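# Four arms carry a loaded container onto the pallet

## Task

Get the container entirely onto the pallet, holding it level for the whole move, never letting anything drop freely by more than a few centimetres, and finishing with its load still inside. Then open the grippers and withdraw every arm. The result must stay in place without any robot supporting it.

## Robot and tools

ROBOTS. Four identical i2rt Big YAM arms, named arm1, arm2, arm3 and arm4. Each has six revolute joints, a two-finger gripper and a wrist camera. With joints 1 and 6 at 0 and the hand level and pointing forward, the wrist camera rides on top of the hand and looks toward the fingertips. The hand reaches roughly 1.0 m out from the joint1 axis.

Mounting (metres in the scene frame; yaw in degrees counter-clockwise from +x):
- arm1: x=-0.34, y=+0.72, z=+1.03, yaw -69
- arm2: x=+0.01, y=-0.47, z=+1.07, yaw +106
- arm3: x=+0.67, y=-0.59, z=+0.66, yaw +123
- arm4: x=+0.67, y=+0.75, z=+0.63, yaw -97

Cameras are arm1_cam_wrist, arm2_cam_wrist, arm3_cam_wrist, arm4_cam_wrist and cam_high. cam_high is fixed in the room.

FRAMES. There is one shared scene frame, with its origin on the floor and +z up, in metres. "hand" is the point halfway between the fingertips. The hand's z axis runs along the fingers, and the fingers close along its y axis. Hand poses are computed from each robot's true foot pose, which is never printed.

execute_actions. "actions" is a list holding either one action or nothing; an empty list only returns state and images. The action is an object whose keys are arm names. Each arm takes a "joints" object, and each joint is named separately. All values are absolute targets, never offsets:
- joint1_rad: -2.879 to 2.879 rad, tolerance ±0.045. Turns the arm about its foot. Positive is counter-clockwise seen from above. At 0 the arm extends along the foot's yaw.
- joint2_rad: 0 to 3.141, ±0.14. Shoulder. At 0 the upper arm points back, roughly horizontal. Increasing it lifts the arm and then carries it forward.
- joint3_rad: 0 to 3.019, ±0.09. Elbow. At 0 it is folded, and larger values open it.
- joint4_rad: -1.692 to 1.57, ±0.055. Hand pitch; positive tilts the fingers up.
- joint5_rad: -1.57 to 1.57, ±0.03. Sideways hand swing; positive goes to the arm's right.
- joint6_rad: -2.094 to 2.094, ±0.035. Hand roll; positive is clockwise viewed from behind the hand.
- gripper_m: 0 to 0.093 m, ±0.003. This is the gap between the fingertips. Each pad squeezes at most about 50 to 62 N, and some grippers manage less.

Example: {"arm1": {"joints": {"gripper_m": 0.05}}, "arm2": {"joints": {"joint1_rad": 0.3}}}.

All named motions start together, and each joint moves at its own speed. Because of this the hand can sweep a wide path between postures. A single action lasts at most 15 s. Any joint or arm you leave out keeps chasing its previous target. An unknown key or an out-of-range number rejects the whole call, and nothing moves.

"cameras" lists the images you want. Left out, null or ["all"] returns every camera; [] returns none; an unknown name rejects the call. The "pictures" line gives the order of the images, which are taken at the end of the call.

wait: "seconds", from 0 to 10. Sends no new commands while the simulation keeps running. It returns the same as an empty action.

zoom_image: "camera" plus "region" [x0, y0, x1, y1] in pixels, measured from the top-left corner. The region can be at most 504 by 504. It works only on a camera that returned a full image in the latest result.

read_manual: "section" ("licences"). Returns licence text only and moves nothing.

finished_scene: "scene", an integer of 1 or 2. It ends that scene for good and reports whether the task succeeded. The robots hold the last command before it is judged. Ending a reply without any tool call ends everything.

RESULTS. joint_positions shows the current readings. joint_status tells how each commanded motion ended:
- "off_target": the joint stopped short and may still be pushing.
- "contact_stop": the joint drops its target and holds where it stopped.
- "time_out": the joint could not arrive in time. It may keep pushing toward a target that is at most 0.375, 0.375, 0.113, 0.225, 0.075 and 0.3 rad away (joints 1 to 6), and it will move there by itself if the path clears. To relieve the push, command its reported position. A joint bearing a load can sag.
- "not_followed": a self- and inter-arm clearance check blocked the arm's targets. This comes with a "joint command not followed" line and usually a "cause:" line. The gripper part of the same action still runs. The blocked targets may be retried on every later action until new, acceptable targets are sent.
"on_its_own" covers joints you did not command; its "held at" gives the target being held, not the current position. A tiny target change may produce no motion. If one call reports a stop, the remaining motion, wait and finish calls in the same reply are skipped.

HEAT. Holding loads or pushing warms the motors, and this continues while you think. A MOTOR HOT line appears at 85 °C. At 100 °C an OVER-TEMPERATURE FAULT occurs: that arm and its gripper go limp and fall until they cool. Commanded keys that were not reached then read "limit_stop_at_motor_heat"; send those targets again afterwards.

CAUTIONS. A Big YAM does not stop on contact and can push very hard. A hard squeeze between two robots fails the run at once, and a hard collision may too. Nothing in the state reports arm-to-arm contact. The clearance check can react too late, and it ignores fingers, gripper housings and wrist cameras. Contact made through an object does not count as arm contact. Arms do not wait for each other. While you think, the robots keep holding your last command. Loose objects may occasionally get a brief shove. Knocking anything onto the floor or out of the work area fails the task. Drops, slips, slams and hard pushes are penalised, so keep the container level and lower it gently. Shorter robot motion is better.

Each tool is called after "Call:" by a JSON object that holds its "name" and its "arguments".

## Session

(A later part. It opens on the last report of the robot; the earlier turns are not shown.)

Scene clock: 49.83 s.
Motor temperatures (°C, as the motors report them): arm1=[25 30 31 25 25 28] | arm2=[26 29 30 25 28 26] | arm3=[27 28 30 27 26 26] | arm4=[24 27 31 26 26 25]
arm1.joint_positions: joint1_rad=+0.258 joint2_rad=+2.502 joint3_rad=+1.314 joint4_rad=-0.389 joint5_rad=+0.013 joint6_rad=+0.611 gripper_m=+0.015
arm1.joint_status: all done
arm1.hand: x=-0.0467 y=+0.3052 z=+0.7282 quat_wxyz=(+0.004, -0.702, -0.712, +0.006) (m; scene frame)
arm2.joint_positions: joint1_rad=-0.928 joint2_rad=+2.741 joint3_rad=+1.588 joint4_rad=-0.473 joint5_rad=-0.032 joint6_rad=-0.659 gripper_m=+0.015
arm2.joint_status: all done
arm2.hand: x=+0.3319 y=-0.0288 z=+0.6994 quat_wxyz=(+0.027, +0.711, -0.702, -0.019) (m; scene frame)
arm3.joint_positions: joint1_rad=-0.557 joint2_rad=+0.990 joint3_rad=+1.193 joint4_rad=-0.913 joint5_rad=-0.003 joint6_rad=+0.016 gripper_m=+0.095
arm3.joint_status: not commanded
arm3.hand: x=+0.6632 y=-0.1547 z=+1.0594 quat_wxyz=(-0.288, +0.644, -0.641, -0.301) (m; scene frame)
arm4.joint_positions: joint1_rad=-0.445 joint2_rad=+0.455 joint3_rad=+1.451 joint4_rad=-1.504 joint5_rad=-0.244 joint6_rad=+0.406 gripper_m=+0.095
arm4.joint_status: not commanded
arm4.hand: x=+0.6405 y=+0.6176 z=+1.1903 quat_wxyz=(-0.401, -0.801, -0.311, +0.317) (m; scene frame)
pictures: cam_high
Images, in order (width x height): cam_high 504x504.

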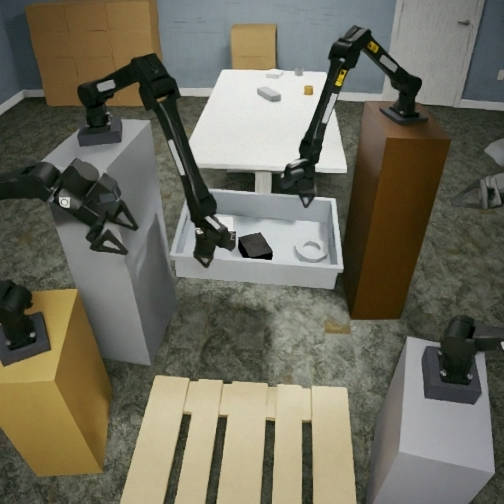

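Call:
{"name": "execute_actions", "arguments": {"actions": [{"arm2":{"joints":{"joint2_rad":2.63,"joint4_rad":-0.44}},"arm3":{"joints":{"joint1_rad":0.292,"joint2_rad":1.47,"joint3_rad":1.18,"joint4_rad":-1.237,"joint6_rad":-0.703}},"arm4":{"joints":{"joint1_rad":-0.894,"joint2_rad":1.97,"joint3_rad":1.92,"joint4_rad":-1.485,"joint5_rad":0,"joint6_rad":0.555}}}], "cameras": []}}

Call:
{"name": "execute_actions", "arguments": {"actions": [{"arm3":{"joints":{"joint2_rad":2.2,"joint3_rad":2.25,"joint4_rad":-1.562}}}], "cameras": ["arm3_cam_wrist","arm4_cam_wrist","cam_high"]}}

Scene clock: 54.10 s.
Motor temperatures (°C, as the motors report them): arm1=[25 30 30 25 25 28] | arm2=[26 29 30 25 28 26] | arm3=[27 28 30 27 26 26] | arm4=[24 27 31 26 26 25]
arm1.joint_positions: joint1_rad=+0.261 joint2_rad=+2.502 joint3_rad=+1.314 joint4_rad=-0.389 joint5_rad=+0.003 joint6_rad=+0.602 gripper_m=+0.015
arm1.joint_status: not commanded
arm1.hand: x=-0.0443 y=+0.3069 z=+0.7282 quat_wxyz=(+0.003, -0.698, -0.716, +0.001) (m; scene frame)
arm2.joint_positions: joint1_rad=-0.928 joint2_rad=+2.724 joint3_rad=+1.588 joint4_rad=-0.469 joint5_rad=-0.020 joint6_rad=-0.670 gripper_m=+0.015
arm2.joint_status: all done
arm2.hand: x=+0.3396 y=-0.0221 z=+0.7087 quat_wxyz=(+0.015, +0.715, -0.699, -0.015) (m; scene frame)
arm3.joint_positions: joint1_rad=+0.293 joint2_rad=+1.497 joint3_rad=+1.163 joint4_rad=-1.226 joint5_rad=+0.000 joint6_rad=-0.687 gripper_m=+0.095
arm3.joint_status: all done
arm3.hand: x=+0.3469 y=-0.3113 z=+0.8014 quat_wxyz=(-0.003, +1.000, -0.007, -0.005) (m; scene frame)
arm4.joint_positions: joint1_rad=-0.889 joint2_rad=+1.986 joint3_rad=+1.888 joint4_rad=-1.488 joint5_rad=-0.002 joint6_rad=+0.543 gripper_m=+0.095
arm4.joint_status: all done
arm4.hand: x=+0.1525 y=+0.4296 z=+0.7969 quat_wxyz=(+0.007, -1.000, -0.005, -0.004) (m; scene frame)
pictures: none
No camera images: the call's "cameras" was empty. Leave "cameras" out to get every camera's image.

Scene clock: 55.83 s.
Motor temperatures (°C, as the motors report them): arm1=[25 30 30 25 25 28] | arm2=[26 29 29 25 28 26] | arm3=[27 28 31 27 26 26] | arm4=[24 27 31 26 26 25]
arm1.joint_positions: joint1_rad=+0.266 joint2_rad=+2.501 joint3_rad=+1.313 joint4_rad=-0.401 joint5_rad=-0.004 joint6_rad=+0.611 gripper_m=+0.015
arm1.joint_status: not commanded
arm1.hand: x=-0.0435 y=+0.3121 z=+0.7283 quat_wxyz=(+0.009, -0.700, -0.715, -0.004) (m; scene frame)
arm2.joint_positions: joint1_rad=-0.923 joint2_rad=+2.725 joint3_rad=+1.592 joint4_rad=-0.464 joint5_rad=-0.018 joint6_rad=-0.663 gripper_m=+0.015
arm2.joint_status: not commanded
arm2.hand: x=+0.3393 y=-0.0177 z=+0.7089 quat_wxyz=(+0.011, +0.715, -0.699, -0.015) (m; scene frame)
arm3.joint_positions: joint1_rad=+0.291 joint2_rad=+2.194 joint3_rad=+2.211 joint4_rad=-1.571 joint5_rad=-0.002 joint6_rad=-0.687 gripper_m=+0.095
arm3.joint_status: all done
arm3.hand: x=+0.1496 y=-0.1435 z=+0.8188 quat_wxyz=(-0.005, +1.000, -0.008, -0.008) (m; scene frame)
arm4.joint_positions: joint1_rad=-0.889 joint2_rad=+1.986 joint3_rad=+1.888 joint4_rad=-1.488 joint5_rad=-0.002 joint6_rad=+0.543 gripper_m=+0.095
arm4.joint_status: not commanded
arm4.hand: x=+0.1525 y=+0.4296 z=+0.7969 quat_wxyz=(+0.007, -1.000, -0.005, -0.004) (m; scene frame)
pictures: arm3_cam_wrist, arm4_cam_wrist, cam_high
Images, in order (width x height): arm3_cam_wrist 504x504, arm4_cam_wrist 504x504, cam_high 504x504.

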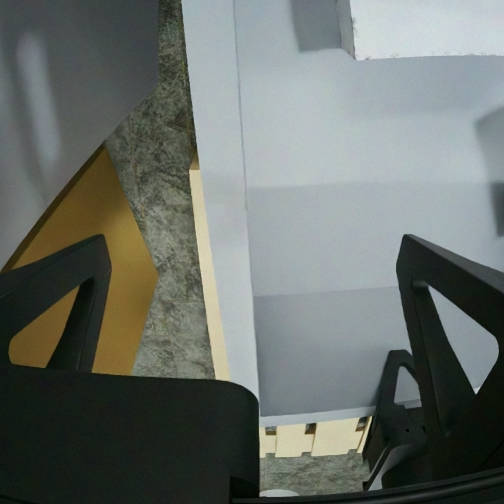

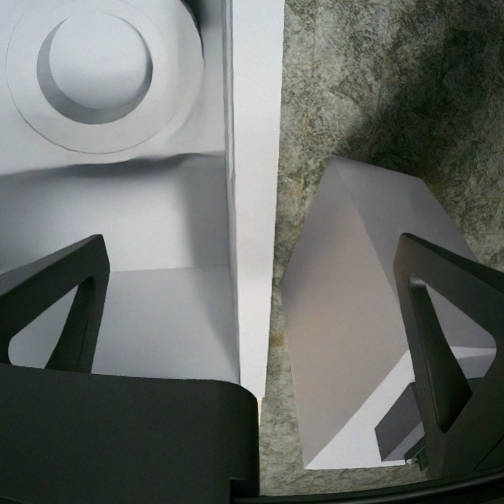

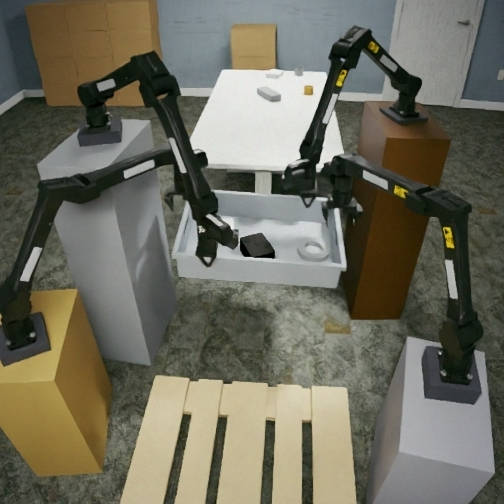

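Call:
{"name": "execute_actions", "arguments": {"actions": [{"arm3":{"joints":{"joint1_rad":0.32,"joint2_rad":2.24,"joint3_rad":2.02,"joint4_rad":-1.345}},"arm4":{"joints":{"joint1_rad":-0.91,"joint2_rad":2.035,"joint3_rad":1.785,"joint4_rad":-1.31}}}], "cameras": ["arm3_cam_wrist","arm4_cam_wrist"]}}

Scene clock: 58.20 s.
Motor temperatures (°C, as the motors report them): arm1=[25 30 30 25 25 28] | arm2=[26 29 29 25 28 26] | arm3=[27 28 31 27 26 26] | arm4=[24 27 32 26 26 25]
arm1.joint_positions: joint1_rad=+0.265 joint2_rad=+2.501 joint3_rad=+1.313 joint4_rad=-0.401 joint5_rad=-0.008 joint6_rad=+0.609 gripper_m=+0.015
arm1.joint_status: not commanded
arm1.hand: x=-0.0432 y=+0.3122 z=+0.7284 quat_wxyz=(+0.008, -0.699, -0.715, -0.006) (m; scene frame)
arm2.joint_positions: joint1_rad=-0.923 joint2_rad=+2.724 joint3_rad=+1.592 joint4_rad=-0.463 joint5_rad=-0.019 joint6_rad=-0.663 gripper_m=+0.015
arm2.joint_status: not commanded
arm2.hand: x=+0.3398 y=-0.0169 z=+0.7095 quat_wxyz=(+0.010, +0.715, -0.699, -0.015) (m; scene frame)
arm3.joint_positions: joint1_rad=+0.312 joint2_rad=+2.246 joint3_rad=+2.009 joint4_rad=-1.358 joint5_rad=-0.002 joint6_rad=-0.688 gripper_m=+0.095
arm3.joint_status: all done
arm3.hand: x=+0.1460 y=-0.1590 z=+0.7076 quat_wxyz=(+0.009, +1.000, +0.003, +0.008) (m; scene frame)
arm4.joint_positions: joint1_rad=-0.906 joint2_rad=+2.025 joint3_rad=+1.777 joint4_rad=-1.327 joint5_rad=-0.002 joint6_rad=+0.543 gripper_m=+0.095
arm4.joint_status: all done
arm4.hand: x=+0.1424 y=+0.4360 z=+0.7318 quat_wxyz=(+0.004, -1.000, +0.003, +0.001) (m; scene frame)
pictures: arm3_cam_wrist, arm4_cam_wrist
Images, in order (width x height): arm3_cam_wrist 504x504, arm4_cam_wrist 504x504.

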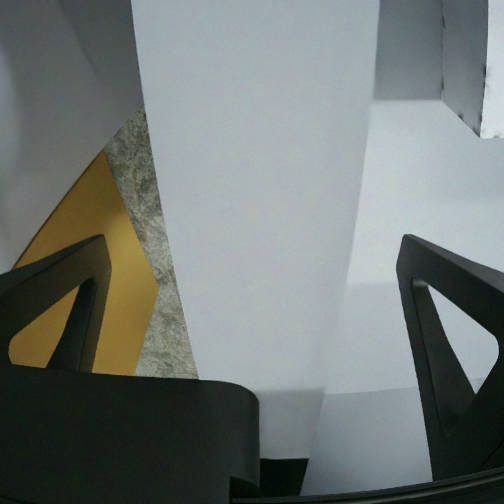

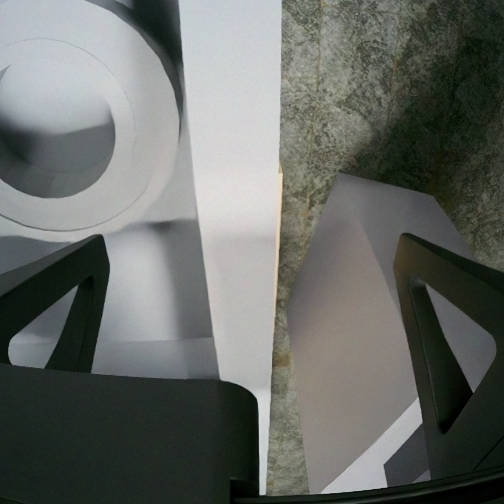

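Lower arm4 a bit, close, preload, release.

Call:
{"name": "execute_actions", "arguments": {"actions": [{"arm4":{"joints":{"joint2_rad":2.075,"joint4_rad":-1.27}}}], "cameras": []}}

Call:
{"name": "execute_actions", "arguments": {"actions": [{"arm3":{"joints":{"gripper_m":0}},"arm4":{"joints":{"gripper_m":0}}}], "cameras": []}}

Call:
{"name": "execute_actions", "arguments": {"actions": [{"arm3":{"joints":{"joint2_rad":2.17,"joint3_rad":2.05}},"arm4":{"joints":{"joint2_rad":2.0,"joint3_rad":1.82}},"arm1":{"joints":{"joint2_rad":2.49,"joint3_rad":1.32}},"arm2":{"joints":{"joint2_rad":2.71,"joint3_rad":1.6}}}], "cameras": []}}

Call:
{"name": "execute_actions", "arguments": {"actions": [{"arm1":{"joints":{"gripper_m":0.06}},"arm2":{"joints":{"gripper_m":0.06}}}], "cameras": ["cam_high"]}}

Scene clock: 61.10 s.
Motor temperatures (°C, as the motors report them): arm1=[25 30 30 25 25 28] | arm2=[26 30 29 25 28 26] | arm3=[27 28 30 27 26 26] | arm4=[24 28 32 26 26 25]
arm1.joint_positions: joint1_rad=+0.265 joint2_rad=+2.501 joint3_rad=+1.313 joint4_rad=-0.401 joint5_rad=-0.008 joint6_rad=+0.609 gripper_m=+0.015
arm1.joint_status: not commanded
arm1.hand: x=-0.0432 y=+0.3122 z=+0.7284 quat_wxyz=(+0.008, -0.699, -0.715, -0.006) (m; scene frame)
arm2.joint_positions: joint1_rad=-0.923 joint2_rad=+2.724 joint3_rad=+1.592 joint4_rad=-0.463 joint5_rad=-0.019 joint6_rad=-0.663 gripper_m=+0.015
arm2.joint_status: not commanded
arm2.hand: x=+0.3398 y=-0.0169 z=+0.7095 quat_wxyz=(+0.010, +0.715, -0.699, -0.015) (m; scene frame)
arm3.joint_positions: joint1_rad=+0.312 joint2_rad=+2.246 joint3_rad=+2.009 joint4_rad=-1.358 joint5_rad=-0.002 joint6_rad=-0.688 gripper_m=+0.095
arm3.joint_status: not commanded
arm3.hand: x=+0.1460 y=-0.1590 z=+0.7076 quat_wxyz=(+0.009, +1.000, +0.003, +0.008) (m; scene frame)
arm4.joint_positions: joint1_rad=-0.906 joint2_rad=+2.050 joint3_rad=+1.777 joint4_rad=-1.288 joint5_rad=-0.002 joint6_rad=+0.543 gripper_m=+0.095
arm4.joint_status: all done
arm4.hand: x=+0.1348 y=+0.4317 z=+0.7167 quat_wxyz=(+0.000, -1.000, +0.003, +0.007) (m; scene frame)
pictures: none
No camera images: the call's "cameras" was empty. Leave "cameras" out to get every camera's image.

Scene clock: 61.83 s.
Motor temperatures (°C, as the motors report them): arm1=[25 30 30 25 25 28] | arm2=[26 30 29 25 28 26] | arm3=[27 28 30 27 26 26] | arm4=[24 28 32 26 26 25]
arm1.joint_positions: joint1_rad=+0.265 joint2_rad=+2.501 joint3_rad=+1.313 joint4_rad=-0.401 joint5_rad=-0.006 joint6_rad=+0.610 gripper_m=+0.015
arm1.joint_status: not commanded
arm1.hand: x=-0.0436 y=+0.3119 z=+0.7284 quat_wxyz=(+0.009, -0.700, -0.715, -0.004) (m; scene frame)
arm2.joint_positions: joint1_rad=-0.922 joint2_rad=+2.723 joint3_rad=+1.592 joint4_rad=-0.467 joint5_rad=-0.022 joint6_rad=-0.661 gripper_m=+0.015
arm2.joint_status: not commanded
arm2.hand: x=+0.3388 y=-0.0172 z=+0.7097 quat_wxyz=(+0.011, +0.715, -0.699, -0.016) (m; scene frame)
arm3.joint_positions: joint1_rad=+0.314 joint2_rad=+2.246 joint3_rad=+2.009 joint4_rad=-1.342 joint5_rad=+0.018 joint6_rad=-0.707 gripper_m=+0.012
arm3.joint_status: gripper_m off_target (ended at +0.012, target +0.000)
arm3.hand: x=+0.1441 y=-0.1549 z=+0.7080 quat_wxyz=(-0.004, +1.000, +0.013, +0.008) (m; scene frame)
arm4.joint_positions: joint1_rad=-0.908 joint2_rad=+2.052 joint3_rad=+1.775 joint4_rad=-1.285 joint5_rad=-0.002 joint6_rad=+0.531 gripper_m=+0.015
arm4.joint_status: gripper_m off_target (ended at +0.015, target +0.000)
arm4.hand: x=+0.1339 y=+0.4326 z=+0.7154 quat_wxyz=(+0.001, -1.000, -0.002, +0.007) (m; scene frame)
pictures: none
No camera images: the call's "cameras" was empty. Leave "cameras" out to get every camera's image.

Scene clock: 62.43 s.
Motor temperatures (°C, as the motors report them): arm1=[25 30 30 25 25 28] | arm2=[26 30 29 25 28 26] | arm3=[27 28 30 27 26 26] | arm4=[24 28 32 26 26 25]
arm1.joint_positions: joint1_rad=+0.265 joint2_rad=+2.508 joint3_rad=+1.312 joint4_rad=-0.395 joint5_rad=-0.004 joint6_rad=+0.610 gripper_m=+0.015
arm1.joint_status: all done
arm1.hand: x=-0.0451 y=+0.3135 z=+0.7249 quat_wxyz=(+0.010, -0.700, -0.715, -0.004) (m; scene frame)
arm2.joint_positions: joint1_rad=-0.922 joint2_rad=+2.724 joint3_rad=+1.589 joint4_rad=-0.467 joint5_rad=-0.021 joint6_rad=-0.661 gripper_m=+0.015
arm2.joint_status: all done
arm2.hand: x=+0.3376 y=-0.0190 z=+0.7090 quat_wxyz=(+0.013, +0.714, -0.699, -0.016) (m; scene frame)
arm3.joint_positions: joint1_rad=+0.315 joint2_rad=+2.241 joint3_rad=+2.009 joint4_rad=-1.342 joint5_rad=+0.017 joint6_rad=-0.707 gripper_m=+0.012
arm3.joint_status: all done
arm3.hand: x=+0.1436 y=-0.1550 z=+0.7111 quat_wxyz=(-0.006, +1.000, +0.014, +0.006) (m; scene frame)
arm4.joint_positions: joint1_rad=-0.908 joint2_rad=+2.052 joint3_rad=+1.775 joint4_rad=-1.281 joint5_rad=-0.005 joint6_rad=+0.531 gripper_m=+0.015
arm4.joint_status: all done
arm4.hand: x=+0.1334 y=+0.4317 z=+0.7154 quat_wxyz=(-0.002, -1.000, -0.002, +0.008) (m; scene frame)
pictures: none
No camera images: the call's "cameras" was empty. Leave "cameras" out to get every camera's image.

Scene clock: 63.13 s.
Motor temperatures (°C, as the motors report them): arm1=[25 30 30 25 25 28] | arm2=[26 30 29 25 28 26] | arm3=[27 28 30 27 26 26] | arm4=[24 28 32 26 26 25]
arm1.joint_positions: joint1_rad=+0.265 joint2_rad=+2.495 joint3_rad=+1.312 joint4_rad=-0.398 joint5_rad=-0.003 joint6_rad=+0.610 gripper_m=+0.060
arm1.joint_status: all done
arm1.hand: x=-0.0425 y=+0.3096 z=+0.7310 quat_wxyz=(+0.005, -0.700, -0.715, -0.003) (m; scene frame)
arm2.joint_positions: joint1_rad=-0.922 joint2_rad=+2.714 joint3_rad=+1.589 joint4_rad=-0.449 joint5_rad=-0.005 joint6_rad=-0.662 gripper_m=+0.060
arm2.joint_status: all done
arm2.hand: x=+0.3451 y=-0.0135 z=+0.7137 quat_wxyz=(-0.001, +0.715, -0.699, -0.010) (m; scene frame)
arm3.joint_positions: joint1_rad=+0.315 joint2_rad=+2.244 joint3_rad=+2.001 joint4_rad=-1.343 joint5_rad=+0.016 joint6_rad=-0.710 gripper_m=+0.012
arm3.joint_status: not commanded
arm3.hand: x=+0.1456 y=-0.1574 z=+0.7063 quat_wxyz=(-0.001, +1.000, +0.015, +0.010) (m; scene frame)
arm4.joint_positions: joint1_rad=-0.905 joint2_rad=+2.074 joint3_rad=+1.770 joint4_rad=-1.265 joint5_rad=-0.016 joint6_rad=+0.531 gripper_m=+0.015
arm4.joint_status: not commanded
arm4.hand: x=+0.1345 y=+0.4286 z=+0.6996 quat_wxyz=(-0.003, -1.000, -0.003, -0.001) (m; scene frame)
pictures: cam_high
Images, in order (width x height): cam_high 504x504.

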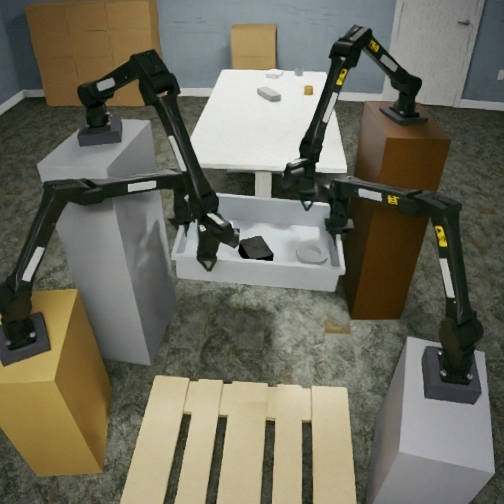

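Call:
{"name": "execute_actions", "arguments": {"actions": [{"arm1":{"joints":{"joint2_rad":2.24,"joint3_rad":1.23,"joint4_rad":-0.55}},"arm2":{"joints":{"joint2_rad":2.48,"joint3_rad":1.47,"joint4_rad":-0.55}},"arm4":{"joints":{"joint2_rad":1.94}}}], "cameras": []}}

Call:
{"name": "execute_actions", "arguments": {"actions": [{"arm1":{"joints":{"joint2_rad":1.0}},"arm2":{"joints":{"joint2_rad":1.3,"joint4_rad":-1.0,"joint6_rad":0}}}], "cameras": ["arm2_cam_wrist","cam_high"]}}

Scene clock: 65.40 s.
Motor temperatures (°C, as the motors report them): arm1=[25 30 30 25 25 28] | arm2=[26 29 29 25 28 26] | arm3=[27 29 31 27 26 26] | arm4=[24 29 32 26 26 25]
arm1.joint_positions: joint1_rad=+0.265 joint2_rad=+2.217 joint3_rad=+1.224 joint4_rad=-0.543 joint5_rad=-0.003 joint6_rad=+0.610 gripper_m=+0.060
arm1.joint_status: all done
arm1.hand: x=-0.0338 y=+0.2977 z=+0.8524 quat_wxyz=(-0.017, -0.699, -0.715, +0.001) (m; scene frame)
arm2.joint_positions: joint1_rad=-0.922 joint2_rad=+2.450 joint3_rad=+1.465 joint4_rad=-0.546 joint5_rad=-0.005 joint6_rad=-0.662 gripper_m=+0.060
arm2.joint_status: all done
arm2.hand: x=+0.3575 y=+0.0004 z=+0.8346 quat_wxyz=(-0.023, +0.715, -0.699, -0.013) (m; scene frame)
arm3.joint_positions: joint1_rad=+0.315 joint2_rad=+2.244 joint3_rad=+2.001 joint4_rad=-1.343 joint5_rad=+0.016 joint6_rad=-0.710 gripper_m=+0.012
arm3.joint_status: not commanded
arm3.hand: x=+0.1456 y=-0.1574 z=+0.7063 quat_wxyz=(-0.001, +1.000, +0.015, +0.010) (m; scene frame)
arm4.joint_positions: joint1_rad=-0.905 joint2_rad=+2.074 joint3_rad=+1.770 joint4_rad=-1.265 joint5_rad=-0.016 joint6_rad=+0.531 gripper_m=+0.015
arm4.joint_status: all done
arm4.hand: x=+0.1345 y=+0.4286 z=+0.6996 quat_wxyz=(-0.003, -1.000, -0.003, -0.001) (m; scene frame)
pictures: none
No camera images: the call's "cameras" was empty. Leave "cameras" out to get every camera's image.

Scene clock: 67.20 s.
Motor temperatures (°C, as the motors report them): arm1=[25 30 30 25 25 28] | arm2=[26 29 29 25 28 26] | arm3=[27 29 31 27 26 26] | arm4=[24 29 33 26 26 25]
arm1.joint_positions: joint1_rad=+0.265 joint2_rad=+0.988 joint3_rad=+1.220 joint4_rad=-0.547 joint5_rad=-0.003 joint6_rad=+0.610 gripper_m=+0.060
arm1.joint_status: all done
arm1.hand: x=-0.0608 y=+0.3344 z=+1.5218 quat_wxyz=(-0.580, -0.565, -0.579, +0.095) (m; scene frame)
arm2.joint_positions: joint1_rad=-0.922 joint2_rad=+1.284 joint3_rad=+1.462 joint4_rad=-0.990 joint5_rad=-0.005 joint6_rad=-0.009 gripper_m=+0.060
arm2.joint_status: all done
arm2.hand: x=+0.3298 y=-0.0517 z=+1.4801 quat_wxyz=(-0.331, +0.418, -0.828, -0.174) (m; scene frame)
arm3.joint_positions: joint1_rad=+0.315 joint2_rad=+2.244 joint3_rad=+2.001 joint4_rad=-1.343 joint5_rad=+0.016 joint6_rad=-0.710 gripper_m=+0.012
arm3.joint_status: not commanded
arm3.hand: x=+0.1456 y=-0.1574 z=+0.7063 quat_wxyz=(-0.001, +1.000, +0.015, +0.010) (m; scene frame)
arm4.joint_positions: joint1_rad=-0.905 joint2_rad=+2.074 joint3_rad=+1.770 joint4_rad=-1.265 joint5_rad=-0.016 joint6_rad=+0.531 gripper_m=+0.015
arm4.joint_status: not commanded
arm4.hand: x=+0.1345 y=+0.4286 z=+0.6996 quat_wxyz=(-0.003, -1.000, -0.003, -0.001) (m; scene frame)
pictures: arm2_cam_wrist, cam_high
Images, in order (width x height): arm2_cam_wrist 504x504, cam_high 504x504.

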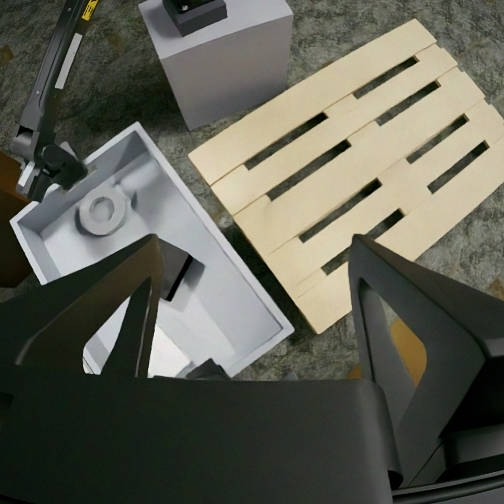

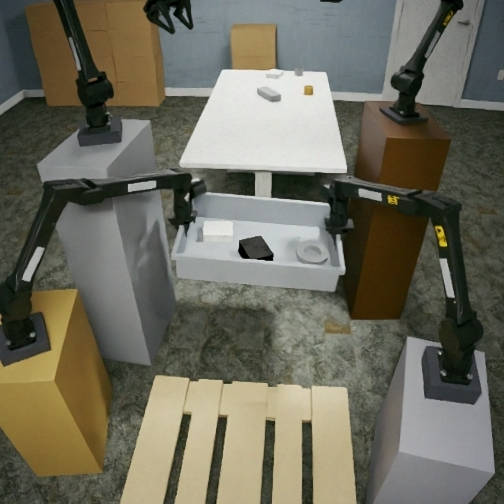

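Call:
{"name": "execute_actions", "arguments": {"actions": [{"arm3":{"joints":{"joint1_rad":0.146,"joint2_rad":1.92,"joint3_rad":1.45,"joint4_rad":-0.991,"joint6_rad":-0.87}},"arm4":{"joints":{"joint1_rad":-0.726,"joint2_rad":1.73,"joint3_rad":1.31,"joint4_rad":-1.006,"joint6_rad":0.72}}}], "cameras": []}}

Call:
{"name": "execute_actions", "arguments": {"actions": [{"arm3":{"joints":{"joint1_rad":-0.073,"joint2_rad":1.855,"joint3_rad":1.06,"joint4_rad":-0.688,"joint6_rad":-1.09}},"arm4":{"joints":{"joint1_rad":-0.453,"joint2_rad":1.695,"joint3_rad":0.985,"joint4_rad":-0.74,"joint6_rad":1.0}}}], "cameras": ["cam_high"]}}

Scene clock: 71.30 s.
Motor temperatures (°C, as the motors report them): arm1=[25 29 30 25 25 28] | arm2=[26 29 30 25 28 26] | arm3=[27 29 31 27 26 26] | arm4=[24 30 33 26 26 25]
arm1.joint_positions: joint1_rad=+0.265 joint2_rad=+0.988 joint3_rad=+1.220 joint4_rad=-0.547 joint5_rad=-0.003 joint6_rad=+0.610 gripper_m=+0.060
arm1.joint_status: not commanded
arm1.hand: x=-0.0608 y=+0.3344 z=+1.5218 quat_wxyz=(-0.580, -0.565, -0.579, +0.095) (m; scene frame)
arm2.joint_positions: joint1_rad=-0.922 joint2_rad=+1.284 joint3_rad=+1.462 joint4_rad=-0.990 joint5_rad=-0.005 joint6_rad=-0.008 gripper_m=+0.060
arm2.joint_status: not commanded
arm2.hand: x=+0.3298 y=-0.0517 z=+1.4801 quat_wxyz=(-0.331, +0.418, -0.828, -0.174) (m; scene frame)
arm3.joint_positions: joint1_rad=+0.142 joint2_rad=+2.009 joint3_rad=+1.420 joint4_rad=-0.985 joint5_rad=+0.035 joint6_rad=-0.875 gripper_m=+0.012
arm3.joint_status: all done
arm3.hand: x=+0.3070 y=-0.1596 z=+0.6456 quat_wxyz=(-0.010, +1.000, +0.011, +0.014) (m; scene frame)
arm4.joint_positions: joint1_rad=-0.718 joint2_rad=+1.829 joint3_rad=+1.248 joint4_rad=-1.000 joint5_rad=-0.012 joint6_rad=+0.723 gripper_m=+0.015
arm4.joint_status: all done
arm4.hand: x=+0.2992 y=+0.4194 z=+0.6533 quat_wxyz=(+0.003, -1.000, -0.001, -0.005) (m; scene frame)
pictures: none
No camera images: the call's "cameras" was empty. Leave "cameras" out to get every camera's image.

Scene clock: 72.67 s.
Motor temperatures (°C, as the motors report them): arm1=[25 29 30 25 25 28] | arm2=[26 29 30 25 28 26] | arm3=[27 29 31 27 27 26] | arm4=[25 30 33 26 26 25]
arm1.joint_positions: joint1_rad=+0.265 joint2_rad=+0.988 joint3_rad=+1.220 joint4_rad=-0.547 joint5_rad=-0.003 joint6_rad=+0.610 gripper_m=+0.060
arm1.joint_status: not commanded
arm1.hand: x=-0.0608 y=+0.3344 z=+1.5218 quat_wxyz=(-0.580, -0.565, -0.579, +0.095) (m; scene frame)
arm2.joint_positions: joint1_rad=-0.922 joint2_rad=+1.284 joint3_rad=+1.462 joint4_rad=-0.990 joint5_rad=-0.005 joint6_rad=-0.008 gripper_m=+0.060
arm2.joint_status: not commanded
arm2.hand: x=+0.3298 y=-0.0517 z=+1.4801 quat_wxyz=(-0.331, +0.418, -0.828, -0.174) (m; scene frame)
arm3.joint_positions: joint1_rad=-0.086 joint2_rad=+1.930 joint3_rad=+1.038 joint4_rad=-0.670 joint5_rad=+0.023 joint6_rad=-1.113 gripper_m=+0.012
arm3.joint_status: all done
arm3.hand: x=+0.4581 y=-0.1780 z=+0.5770 quat_wxyz=(-0.009, +1.000, +0.016, +0.008) (m; scene frame)
arm4.joint_positions: joint1_rad=-0.439 joint2_rad=+1.788 joint3_rad=+0.940 joint4_rad=-0.720 joint5_rad=-0.015 joint6_rad=+0.996 gripper_m=+0.015
arm4.joint_status: all done
arm4.hand: x=+0.4470 y=+0.3953 z=+0.5817 quat_wxyz=(-0.001, -1.000, -0.004, -0.002) (m; scene frame)
pictures: cam_high
Images, in order (width x height): cam_high 504x504.

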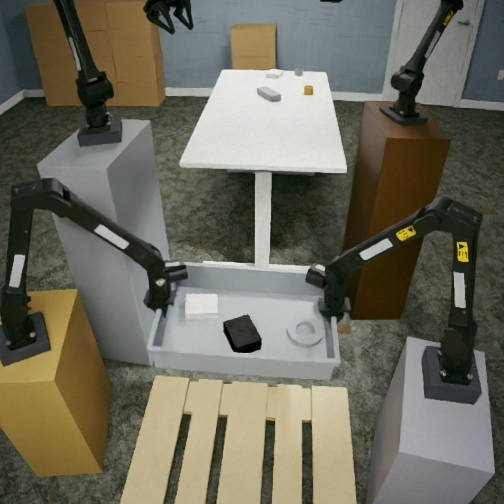

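Call:
{"name": "execute_actions", "arguments": {"actions": [{"arm3":{"joints":{"joint1_rad":-0.398,"joint2_rad":1.98,"joint3_rad":0.88,"joint4_rad":-0.397,"joint6_rad":-1.41}},"arm4":{"joints":{"joint1_rad":-0.094,"joint2_rad":1.85,"joint3_rad":0.82,"joint4_rad":-0.457,"joint6_rad":1.355}}}], "cameras": []}}

Call:
{"name": "execute_actions", "arguments": {"actions": [{"arm3":{"joints":{"joint1_rad":-0.778,"joint2_rad":2.21,"joint3_rad":0.945,"joint4_rad":-0.224,"joint6_rad":-1.79}},"arm4":{"joints":{"joint1_rad":0.311,"joint2_rad":2.085,"joint3_rad":0.85,"joint4_rad":-0.248,"joint6_rad":1.76}}}], "cameras": []}}

Call:
{"name": "execute_actions", "arguments": {"actions": [{"arm3":{"joints":{"joint2_rad":2.55,"joint3_rad":1.1,"joint4_rad":-0.059}},"arm4":{"joints":{"joint2_rad":2.445,"joint3_rad":0.98,"joint4_rad":-0.039}}}], "cameras": ["cam_high","arm2_cam_wrist"]}}

Scene clock: 75.83 s.
Motor temperatures (°C, as the motors report them): arm1=[25 29 31 25 25 28] | arm2=[26 28 30 25 28 26] | arm3=[27 29 30 27 27 26] | arm4=[25 30 33 26 26 25]
arm1.joint_positions: joint1_rad=+0.265 joint2_rad=+0.988 joint3_rad=+1.220 joint4_rad=-0.547 joint5_rad=-0.003 joint6_rad=+0.610 gripper_m=+0.060
arm1.joint_status: not commanded
arm1.hand: x=-0.0608 y=+0.3344 z=+1.5218 quat_wxyz=(-0.580, -0.565, -0.579, +0.095) (m; scene frame)
arm2.joint_positions: joint1_rad=-0.922 joint2_rad=+1.284 joint3_rad=+1.462 joint4_rad=-0.990 joint5_rad=-0.005 joint6_rad=-0.008 gripper_m=+0.060
arm2.joint_status: not commanded
arm2.hand: x=+0.3298 y=-0.0517 z=+1.4801 quat_wxyz=(-0.331, +0.418, -0.828, -0.174) (m; scene frame)
arm3.joint_positions: joint1_rad=-0.404 joint2_rad=+2.026 joint3_rad=+0.865 joint4_rad=-0.398 joint5_rad=+0.006 joint6_rad=-1.437 gripper_m=+0.012
arm3.joint_status: all done
arm3.hand: x=+0.6031 y=-0.1877 z=+0.5033 quat_wxyz=(-0.006, +1.000, +0.019, +0.001) (m; scene frame)
arm4.joint_positions: joint1_rad=-0.086 joint2_rad=+1.911 joint3_rad=+0.800 joint4_rad=-0.450 joint5_rad=-0.008 joint6_rad=+1.344 gripper_m=+0.015
arm4.joint_status: all done
arm4.hand: x=+0.5915 y=+0.3787 z=+0.5040 quat_wxyz=(-0.002, -1.000, -0.007, +0.000) (m; scene frame)
pictures: none
No camera images: the call's "cameras" was empty. Leave "cameras" out to get every camera's image.

Scene clock: 77.17 s.
Motor temperatures (°C, as the motors report them): arm1=[25 29 31 25 25 28] | arm2=[26 28 31 25 28 26] | arm3=[27 29 30 27 27 26] | arm4=[25 30 33 26 26 25]
arm1.joint_positions: joint1_rad=+0.265 joint2_rad=+0.988 joint3_rad=+1.220 joint4_rad=-0.547 joint5_rad=-0.003 joint6_rad=+0.610 gripper_m=+0.060
arm1.joint_status: not commanded
arm1.hand: x=-0.0608 y=+0.3344 z=+1.5218 quat_wxyz=(-0.580, -0.565, -0.579, +0.095) (m; scene frame)
arm2.joint_positions: joint1_rad=-0.922 joint2_rad=+1.284 joint3_rad=+1.462 joint4_rad=-0.990 joint5_rad=-0.005 joint6_rad=-0.008 gripper_m=+0.060
arm2.joint_status: not commanded
arm2.hand: x=+0.3298 y=-0.0517 z=+1.4801 quat_wxyz=(-0.331, +0.418, -0.828, -0.174) (m; scene frame)
arm3.joint_positions: joint1_rad=-0.785 joint2_rad=+2.263 joint3_rad=+0.929 joint4_rad=-0.222 joint5_rad=+0.000 joint6_rad=-1.821 gripper_m=+0.012
arm3.joint_status: all done
arm3.hand: x=+0.7559 y=-0.1865 z=+0.4200 quat_wxyz=(-0.007, +1.000, +0.020, +0.000) (m; scene frame)
arm4.joint_positions: joint1_rad=+0.322 joint2_rad=+2.149 joint3_rad=+0.838 joint4_rad=-0.240 joint5_rad=-0.008 joint6_rad=+1.748 gripper_m=+0.015
arm4.joint_status: all done
arm4.hand: x=+0.7475 y=+0.3736 z=+0.4219 quat_wxyz=(-0.005, -1.000, -0.009, -0.003) (m; scene frame)
pictures: none
No camera images: the call's "cameras" was empty. Leave "cameras" out to get every camera's image.

Scene clock: 78.27 s.
Motor temperatures (°C, as the motors report them): arm1=[25 29 31 25 25 28] | arm2=[26 28 31 25 28 26] | arm3=[27 29 30 27 27 26] | arm4=[25 30 33 26 26 25]
arm1.joint_positions: joint1_rad=+0.265 joint2_rad=+0.988 joint3_rad=+1.220 joint4_rad=-0.547 joint5_rad=-0.003 joint6_rad=+0.610 gripper_m=+0.060
arm1.joint_status: not commanded
arm1.hand: x=-0.0608 y=+0.3344 z=+1.5218 quat_wxyz=(-0.580, -0.565, -0.579, +0.095) (m; scene frame)
arm2.joint_positions: joint1_rad=-0.922 joint2_rad=+1.284 joint3_rad=+1.462 joint4_rad=-0.990 joint5_rad=-0.005 joint6_rad=-0.008 gripper_m=+0.060
arm2.joint_status: not commanded
arm2.hand: x=+0.3298 y=-0.0517 z=+1.4801 quat_wxyz=(-0.331, +0.418, -0.828, -0.174) (m; scene frame)
arm3.joint_positions: joint1_rad=-0.785 joint2_rad=+2.598 joint3_rad=+1.096 joint4_rad=-0.059 joint5_rad=+0.000 joint6_rad=-1.820 gripper_m=+0.012
arm3.joint_status: all done
arm3.hand: x=+0.7557 y=-0.1853 z=+0.2999 quat_wxyz=(-0.005, +1.000, +0.020, +0.000) (m; scene frame)
arm4.joint_positions: joint1_rad=+0.322 joint2_rad=+2.504 joint3_rad=+0.987 joint4_rad=-0.036 joint5_rad=-0.009 joint6_rad=+1.747 gripper_m=+0.015
arm4.joint_status: all done
arm4.hand: x=+0.7473 y=+0.3723 z=+0.3003 quat_wxyz=(-0.004, -1.000, -0.009, -0.003) (m; scene frame)
pictures: arm2_cam_wrist, cam_high
Images, in order (width x height): arm2_cam_wrist 504x504, cam_high 504x504.

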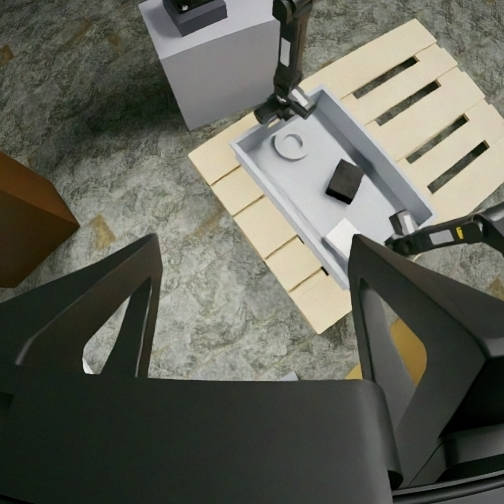

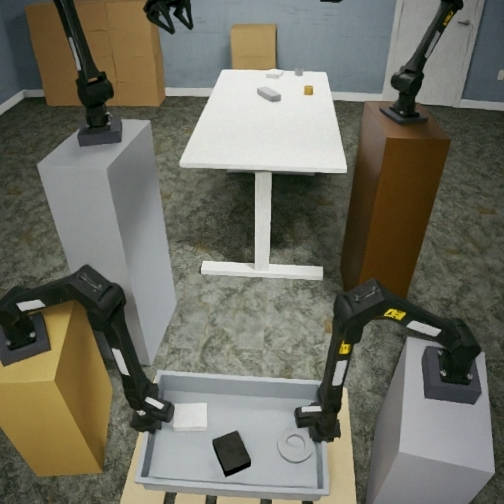

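Call:
{"name": "execute_actions", "arguments": {"actions": [{"arm3":{"joints":{"joint2_rad":2.735,"joint3_rad":1.24,"joint4_rad":-0.02}},"arm4":{"joints":{"joint2_rad":2.625,"joint3_rad":1.11,"joint4_rad":0.01}}}], "cameras": ["cam_high"]}}

Scene clock: 80.10 s.
Motor temperatures (°C, as the motors report them): arm1=[25 29 31 25 25 28] | arm2=[26 28 31 25 28 26] | arm3=[27 29 30 27 27 26] | arm4=[25 29 32 26 26 25]
arm1.joint_positions: joint1_rad=+0.265 joint2_rad=+0.988 joint3_rad=+1.220 joint4_rad=-0.547 joint5_rad=-0.003 joint6_rad=+0.610 gripper_m=+0.060
arm1.joint_status: not commanded
arm1.hand: x=-0.0608 y=+0.3344 z=+1.5218 quat_wxyz=(-0.580, -0.565, -0.579, +0.095) (m; scene frame)
arm2.joint_positions: joint1_rad=-0.922 joint2_rad=+1.284 joint3_rad=+1.462 joint4_rad=-0.990 joint5_rad=-0.005 joint6_rad=-0.008 gripper_m=+0.060
arm2.joint_status: not commanded
arm2.hand: x=+0.3298 y=-0.0517 z=+1.4801 quat_wxyz=(-0.331, +0.418, -0.828, -0.174) (m; scene frame)
arm3.joint_positions: joint1_rad=-0.780 joint2_rad=+2.777 joint3_rad=+1.228 joint4_rad=+0.002 joint5_rad=+0.031 joint6_rad=-1.820 gripper_m=+0.012
arm3.joint_status: all done
arm3.hand: x=+0.7599 y=-0.1824 z=+0.2329 quat_wxyz=(-0.008, +1.000, +0.022, +0.017) (m; scene frame)
arm4.joint_positions: joint1_rad=+0.316 joint2_rad=+2.665 joint3_rad=+1.097 joint4_rad=-0.001 joint5_rad=-0.019 joint6_rad=+1.733 gripper_m=+0.015
arm4.joint_status: all done
arm4.hand: x=+0.7465 y=+0.3727 z=+0.2426 quat_wxyz=(+0.005, -1.000, -0.013, -0.006) (m; scene frame)
pictures: cam_high
Images, in order (width x height): cam_high 504x504.

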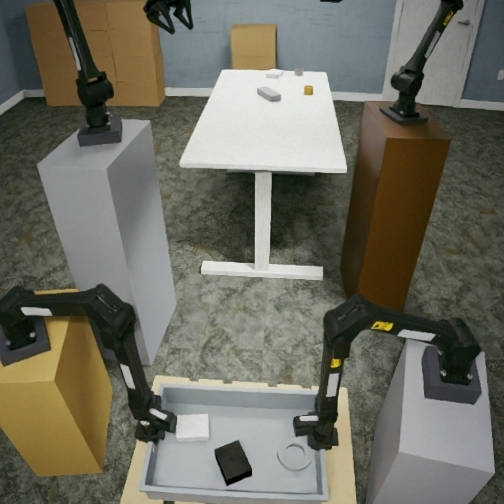

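Seems to be touching; unload.

Call:
{"name": "execute_actions", "arguments": {"actions": [{"arm3":{"joints":{"joint2_rad":2.79}},"arm4":{"joints":{"joint2_rad":2.68}}}], "cameras": []}}

Scene clock: 81.50 s.
Motor temperatures (°C, as the motors report them): arm1=[25 29 31 25 25 28] | arm2=[26 28 31 25 28 26] | arm3=[27 29 29 27 27 26] | arm4=[25 29 32 26 27 25]
arm1.joint_positions: joint1_rad=+0.265 joint2_rad=+0.988 joint3_rad=+1.220 joint4_rad=-0.547 joint5_rad=-0.003 joint6_rad=+0.610 gripper_m=+0.060
arm1.joint_status: not commanded
arm1.hand: x=-0.0608 y=+0.3344 z=+1.5218 quat_wxyz=(-0.580, -0.565, -0.579, +0.095) (m; scene frame)
arm2.joint_positions: joint1_rad=-0.922 joint2_rad=+1.284 joint3_rad=+1.462 joint4_rad=-0.990 joint5_rad=-0.005 joint6_rad=-0.008 gripper_m=+0.060
arm2.joint_status: not commanded
arm2.hand: x=+0.3298 y=-0.0517 z=+1.4801 quat_wxyz=(-0.331, +0.418, -0.828, -0.174) (m; scene frame)
arm3.joint_positions: joint1_rad=-0.780 joint2_rad=+2.790 joint3_rad=+1.233 joint4_rad=+0.012 joint5_rad=+0.031 joint6_rad=-1.820 gripper_m=+0.012
arm3.joint_status: all done
arm3.hand: x=+0.7596 y=-0.1841 z=+0.2279 quat_wxyz=(-0.009, +1.000, +0.022, +0.017) (m; scene frame)
arm4.joint_positions: joint1_rad=+0.316 joint2_rad=+2.667 joint3_rad=+1.099 joint4_rad=-0.001 joint5_rad=-0.018 joint6_rad=+1.732 gripper_m=+0.015
arm4.joint_status: all done
arm4.hand: x=+0.7461 y=+0.3728 z=+0.2416 quat_wxyz=(+0.005, -1.000, -0.013, -0.006) (m; scene frame)
pictures: none
No camera images: the call's "cameras" was empty. Leave "cameras" out to get every camera's image.

Call:
{"name": "execute_actions", "arguments": {"actions": [{"arm3":{"joints":{"gripper_m":0.07}},"arm4":{"joints":{"gripper_m":0.07}}}], "cameras": []}}

Call:
{"name": "execute_actions", "arguments": {"actions": [{"arm3":{"joints":{"joint2_rad":2.26,"joint3_rad":0.93,"joint4_rad":-0.22}},"arm4":{"joints":{"joint2_rad":2.15,"joint3_rad":0.84,"joint4_rad":-0.24}}}], "cameras": ["cam_high","arm2_cam_wrist"]}}

Call:
{"name": "finished_scene", "arguments": {"scene": 1}}

Scene clock: 84.63 s.
Motor temperatures (°C, as the motors report them): arm1=[25 28 31 25 25 28] | arm2=[26 28 31 25 27 26] | arm3=[27 29 29 27 27 26] | arm4=[25 29 32 26 27 25]
arm1.joint_positions: joint1_rad=+0.265 joint2_rad=+0.988 joint3_rad=+1.220 joint4_rad=-0.547 joint5_rad=-0.003 joint6_rad=+0.610 gripper_m=+0.060
arm1.joint_status: not commanded
arm1.hand: x=-0.0608 y=+0.3344 z=+1.5218 quat_wxyz=(-0.580, -0.565, -0.579, +0.095) (m; scene frame)
arm2.joint_positions: joint1_rad=-0.922 joint2_rad=+1.284 joint3_rad=+1.462 joint4_rad=-0.990 joint5_rad=-0.005 joint6_rad=-0.008 gripper_m=+0.060
arm2.joint_status: not commanded
arm2.hand: x=+0.3298 y=-0.0517 z=+1.4801 quat_wxyz=(-0.331, +0.418, -0.828, -0.174) (m; scene frame)
arm3.joint_positions: joint1_rad=-0.780 joint2_rad=+2.791 joint3_rad=+1.235 joint4_rad=-0.009 joint5_rad=+0.003 joint6_rad=-1.806 gripper_m=+0.070
arm3.joint_status: all done
arm3.hand: x=+0.7541 y=-0.1868 z=+0.2276 quat_wxyz=(-0.003, +1.000, +0.015, +0.001) (m; scene frame)
arm4.joint_positions: joint1_rad=+0.315 joint2_rad=+2.669 joint3_rad=+1.106 joint4_rad=+0.000 joint5_rad=-0.003 joint6_rad=+1.748 gripper_m=+0.070
arm4.joint_status: all done
arm4.hand: x=+0.7443 y=+0.3685 z=+0.2409 quat_wxyz=(+0.001, -1.000, -0.005, +0.001) (m; scene frame)
pictures: none
No camera images: the call's "cameras" was empty. Leave "cameras" out to get every camera's image.

Scene clock: 85.87 s.
Motor temperatures (°C, as the motors report them): arm1=[25 28 31 25 25 28] | arm2=[26 28 31 25 27 26] | arm3=[27 29 29 27 27 26] | arm4=[24 29 32 26 27 25]
arm1.joint_positions: joint1_rad=+0.265 joint2_rad=+0.988 joint3_rad=+1.220 joint4_rad=-0.547 joint5_rad=-0.003 joint6_rad=+0.610 gripper_m=+0.060
arm1.joint_status: not commanded
arm1.hand: x=-0.0608 y=+0.3344 z=+1.5218 quat_wxyz=(-0.580, -0.565, -0.579, +0.095) (m; scene frame)
arm2.joint_positions: joint1_rad=-0.922 joint2_rad=+1.284 joint3_rad=+1.462 joint4_rad=-0.990 joint5_rad=-0.005 joint6_rad=-0.008 gripper_m=+0.060
arm2.joint_status: not commanded
arm2.hand: x=+0.3298 y=-0.0517 z=+1.4801 quat_wxyz=(-0.331, +0.418, -0.828, -0.174) (m; scene frame)
arm3.joint_positions: joint1_rad=-0.779 joint2_rad=+2.270 joint3_rad=+0.928 joint4_rad=-0.213 joint5_rad=-0.003 joint6_rad=-1.804 gripper_m=+0.070
arm3.joint_status: all done
arm3.hand: x=+0.7527 y=-0.1865 z=+0.4172 quat_wxyz=(-0.008, +1.000, +0.015, -0.001) (m; scene frame)
arm4.joint_positions: joint1_rad=+0.315 joint2_rad=+2.154 joint3_rad=+0.838 joint4_rad=-0.227 joint5_rad=+0.001 joint6_rad=+1.750 gripper_m=+0.070
arm4.joint_status: all done
arm4.hand: x=+0.7437 y=+0.3712 z=+0.4203 quat_wxyz=(-0.010, -1.000, -0.004, +0.001) (m; scene frame)
pictures: arm2_cam_wrist, cam_high
Images, in order (width x height): arm2_cam_wrist 504x504, cam_high 504x504.

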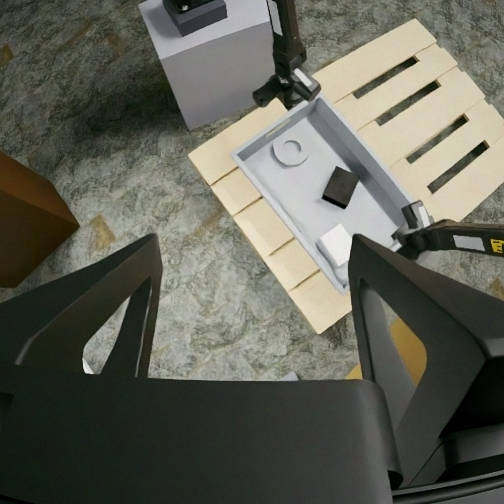

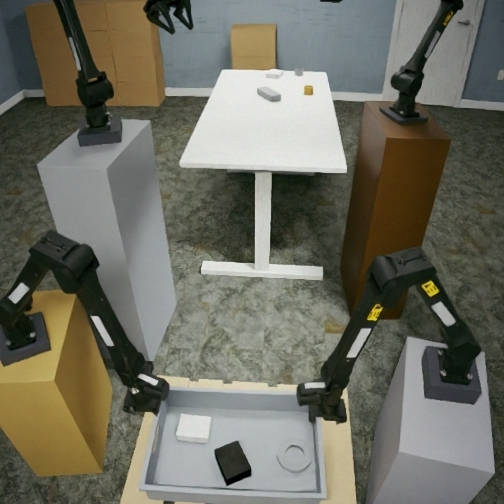

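The scene is finished: the task was done.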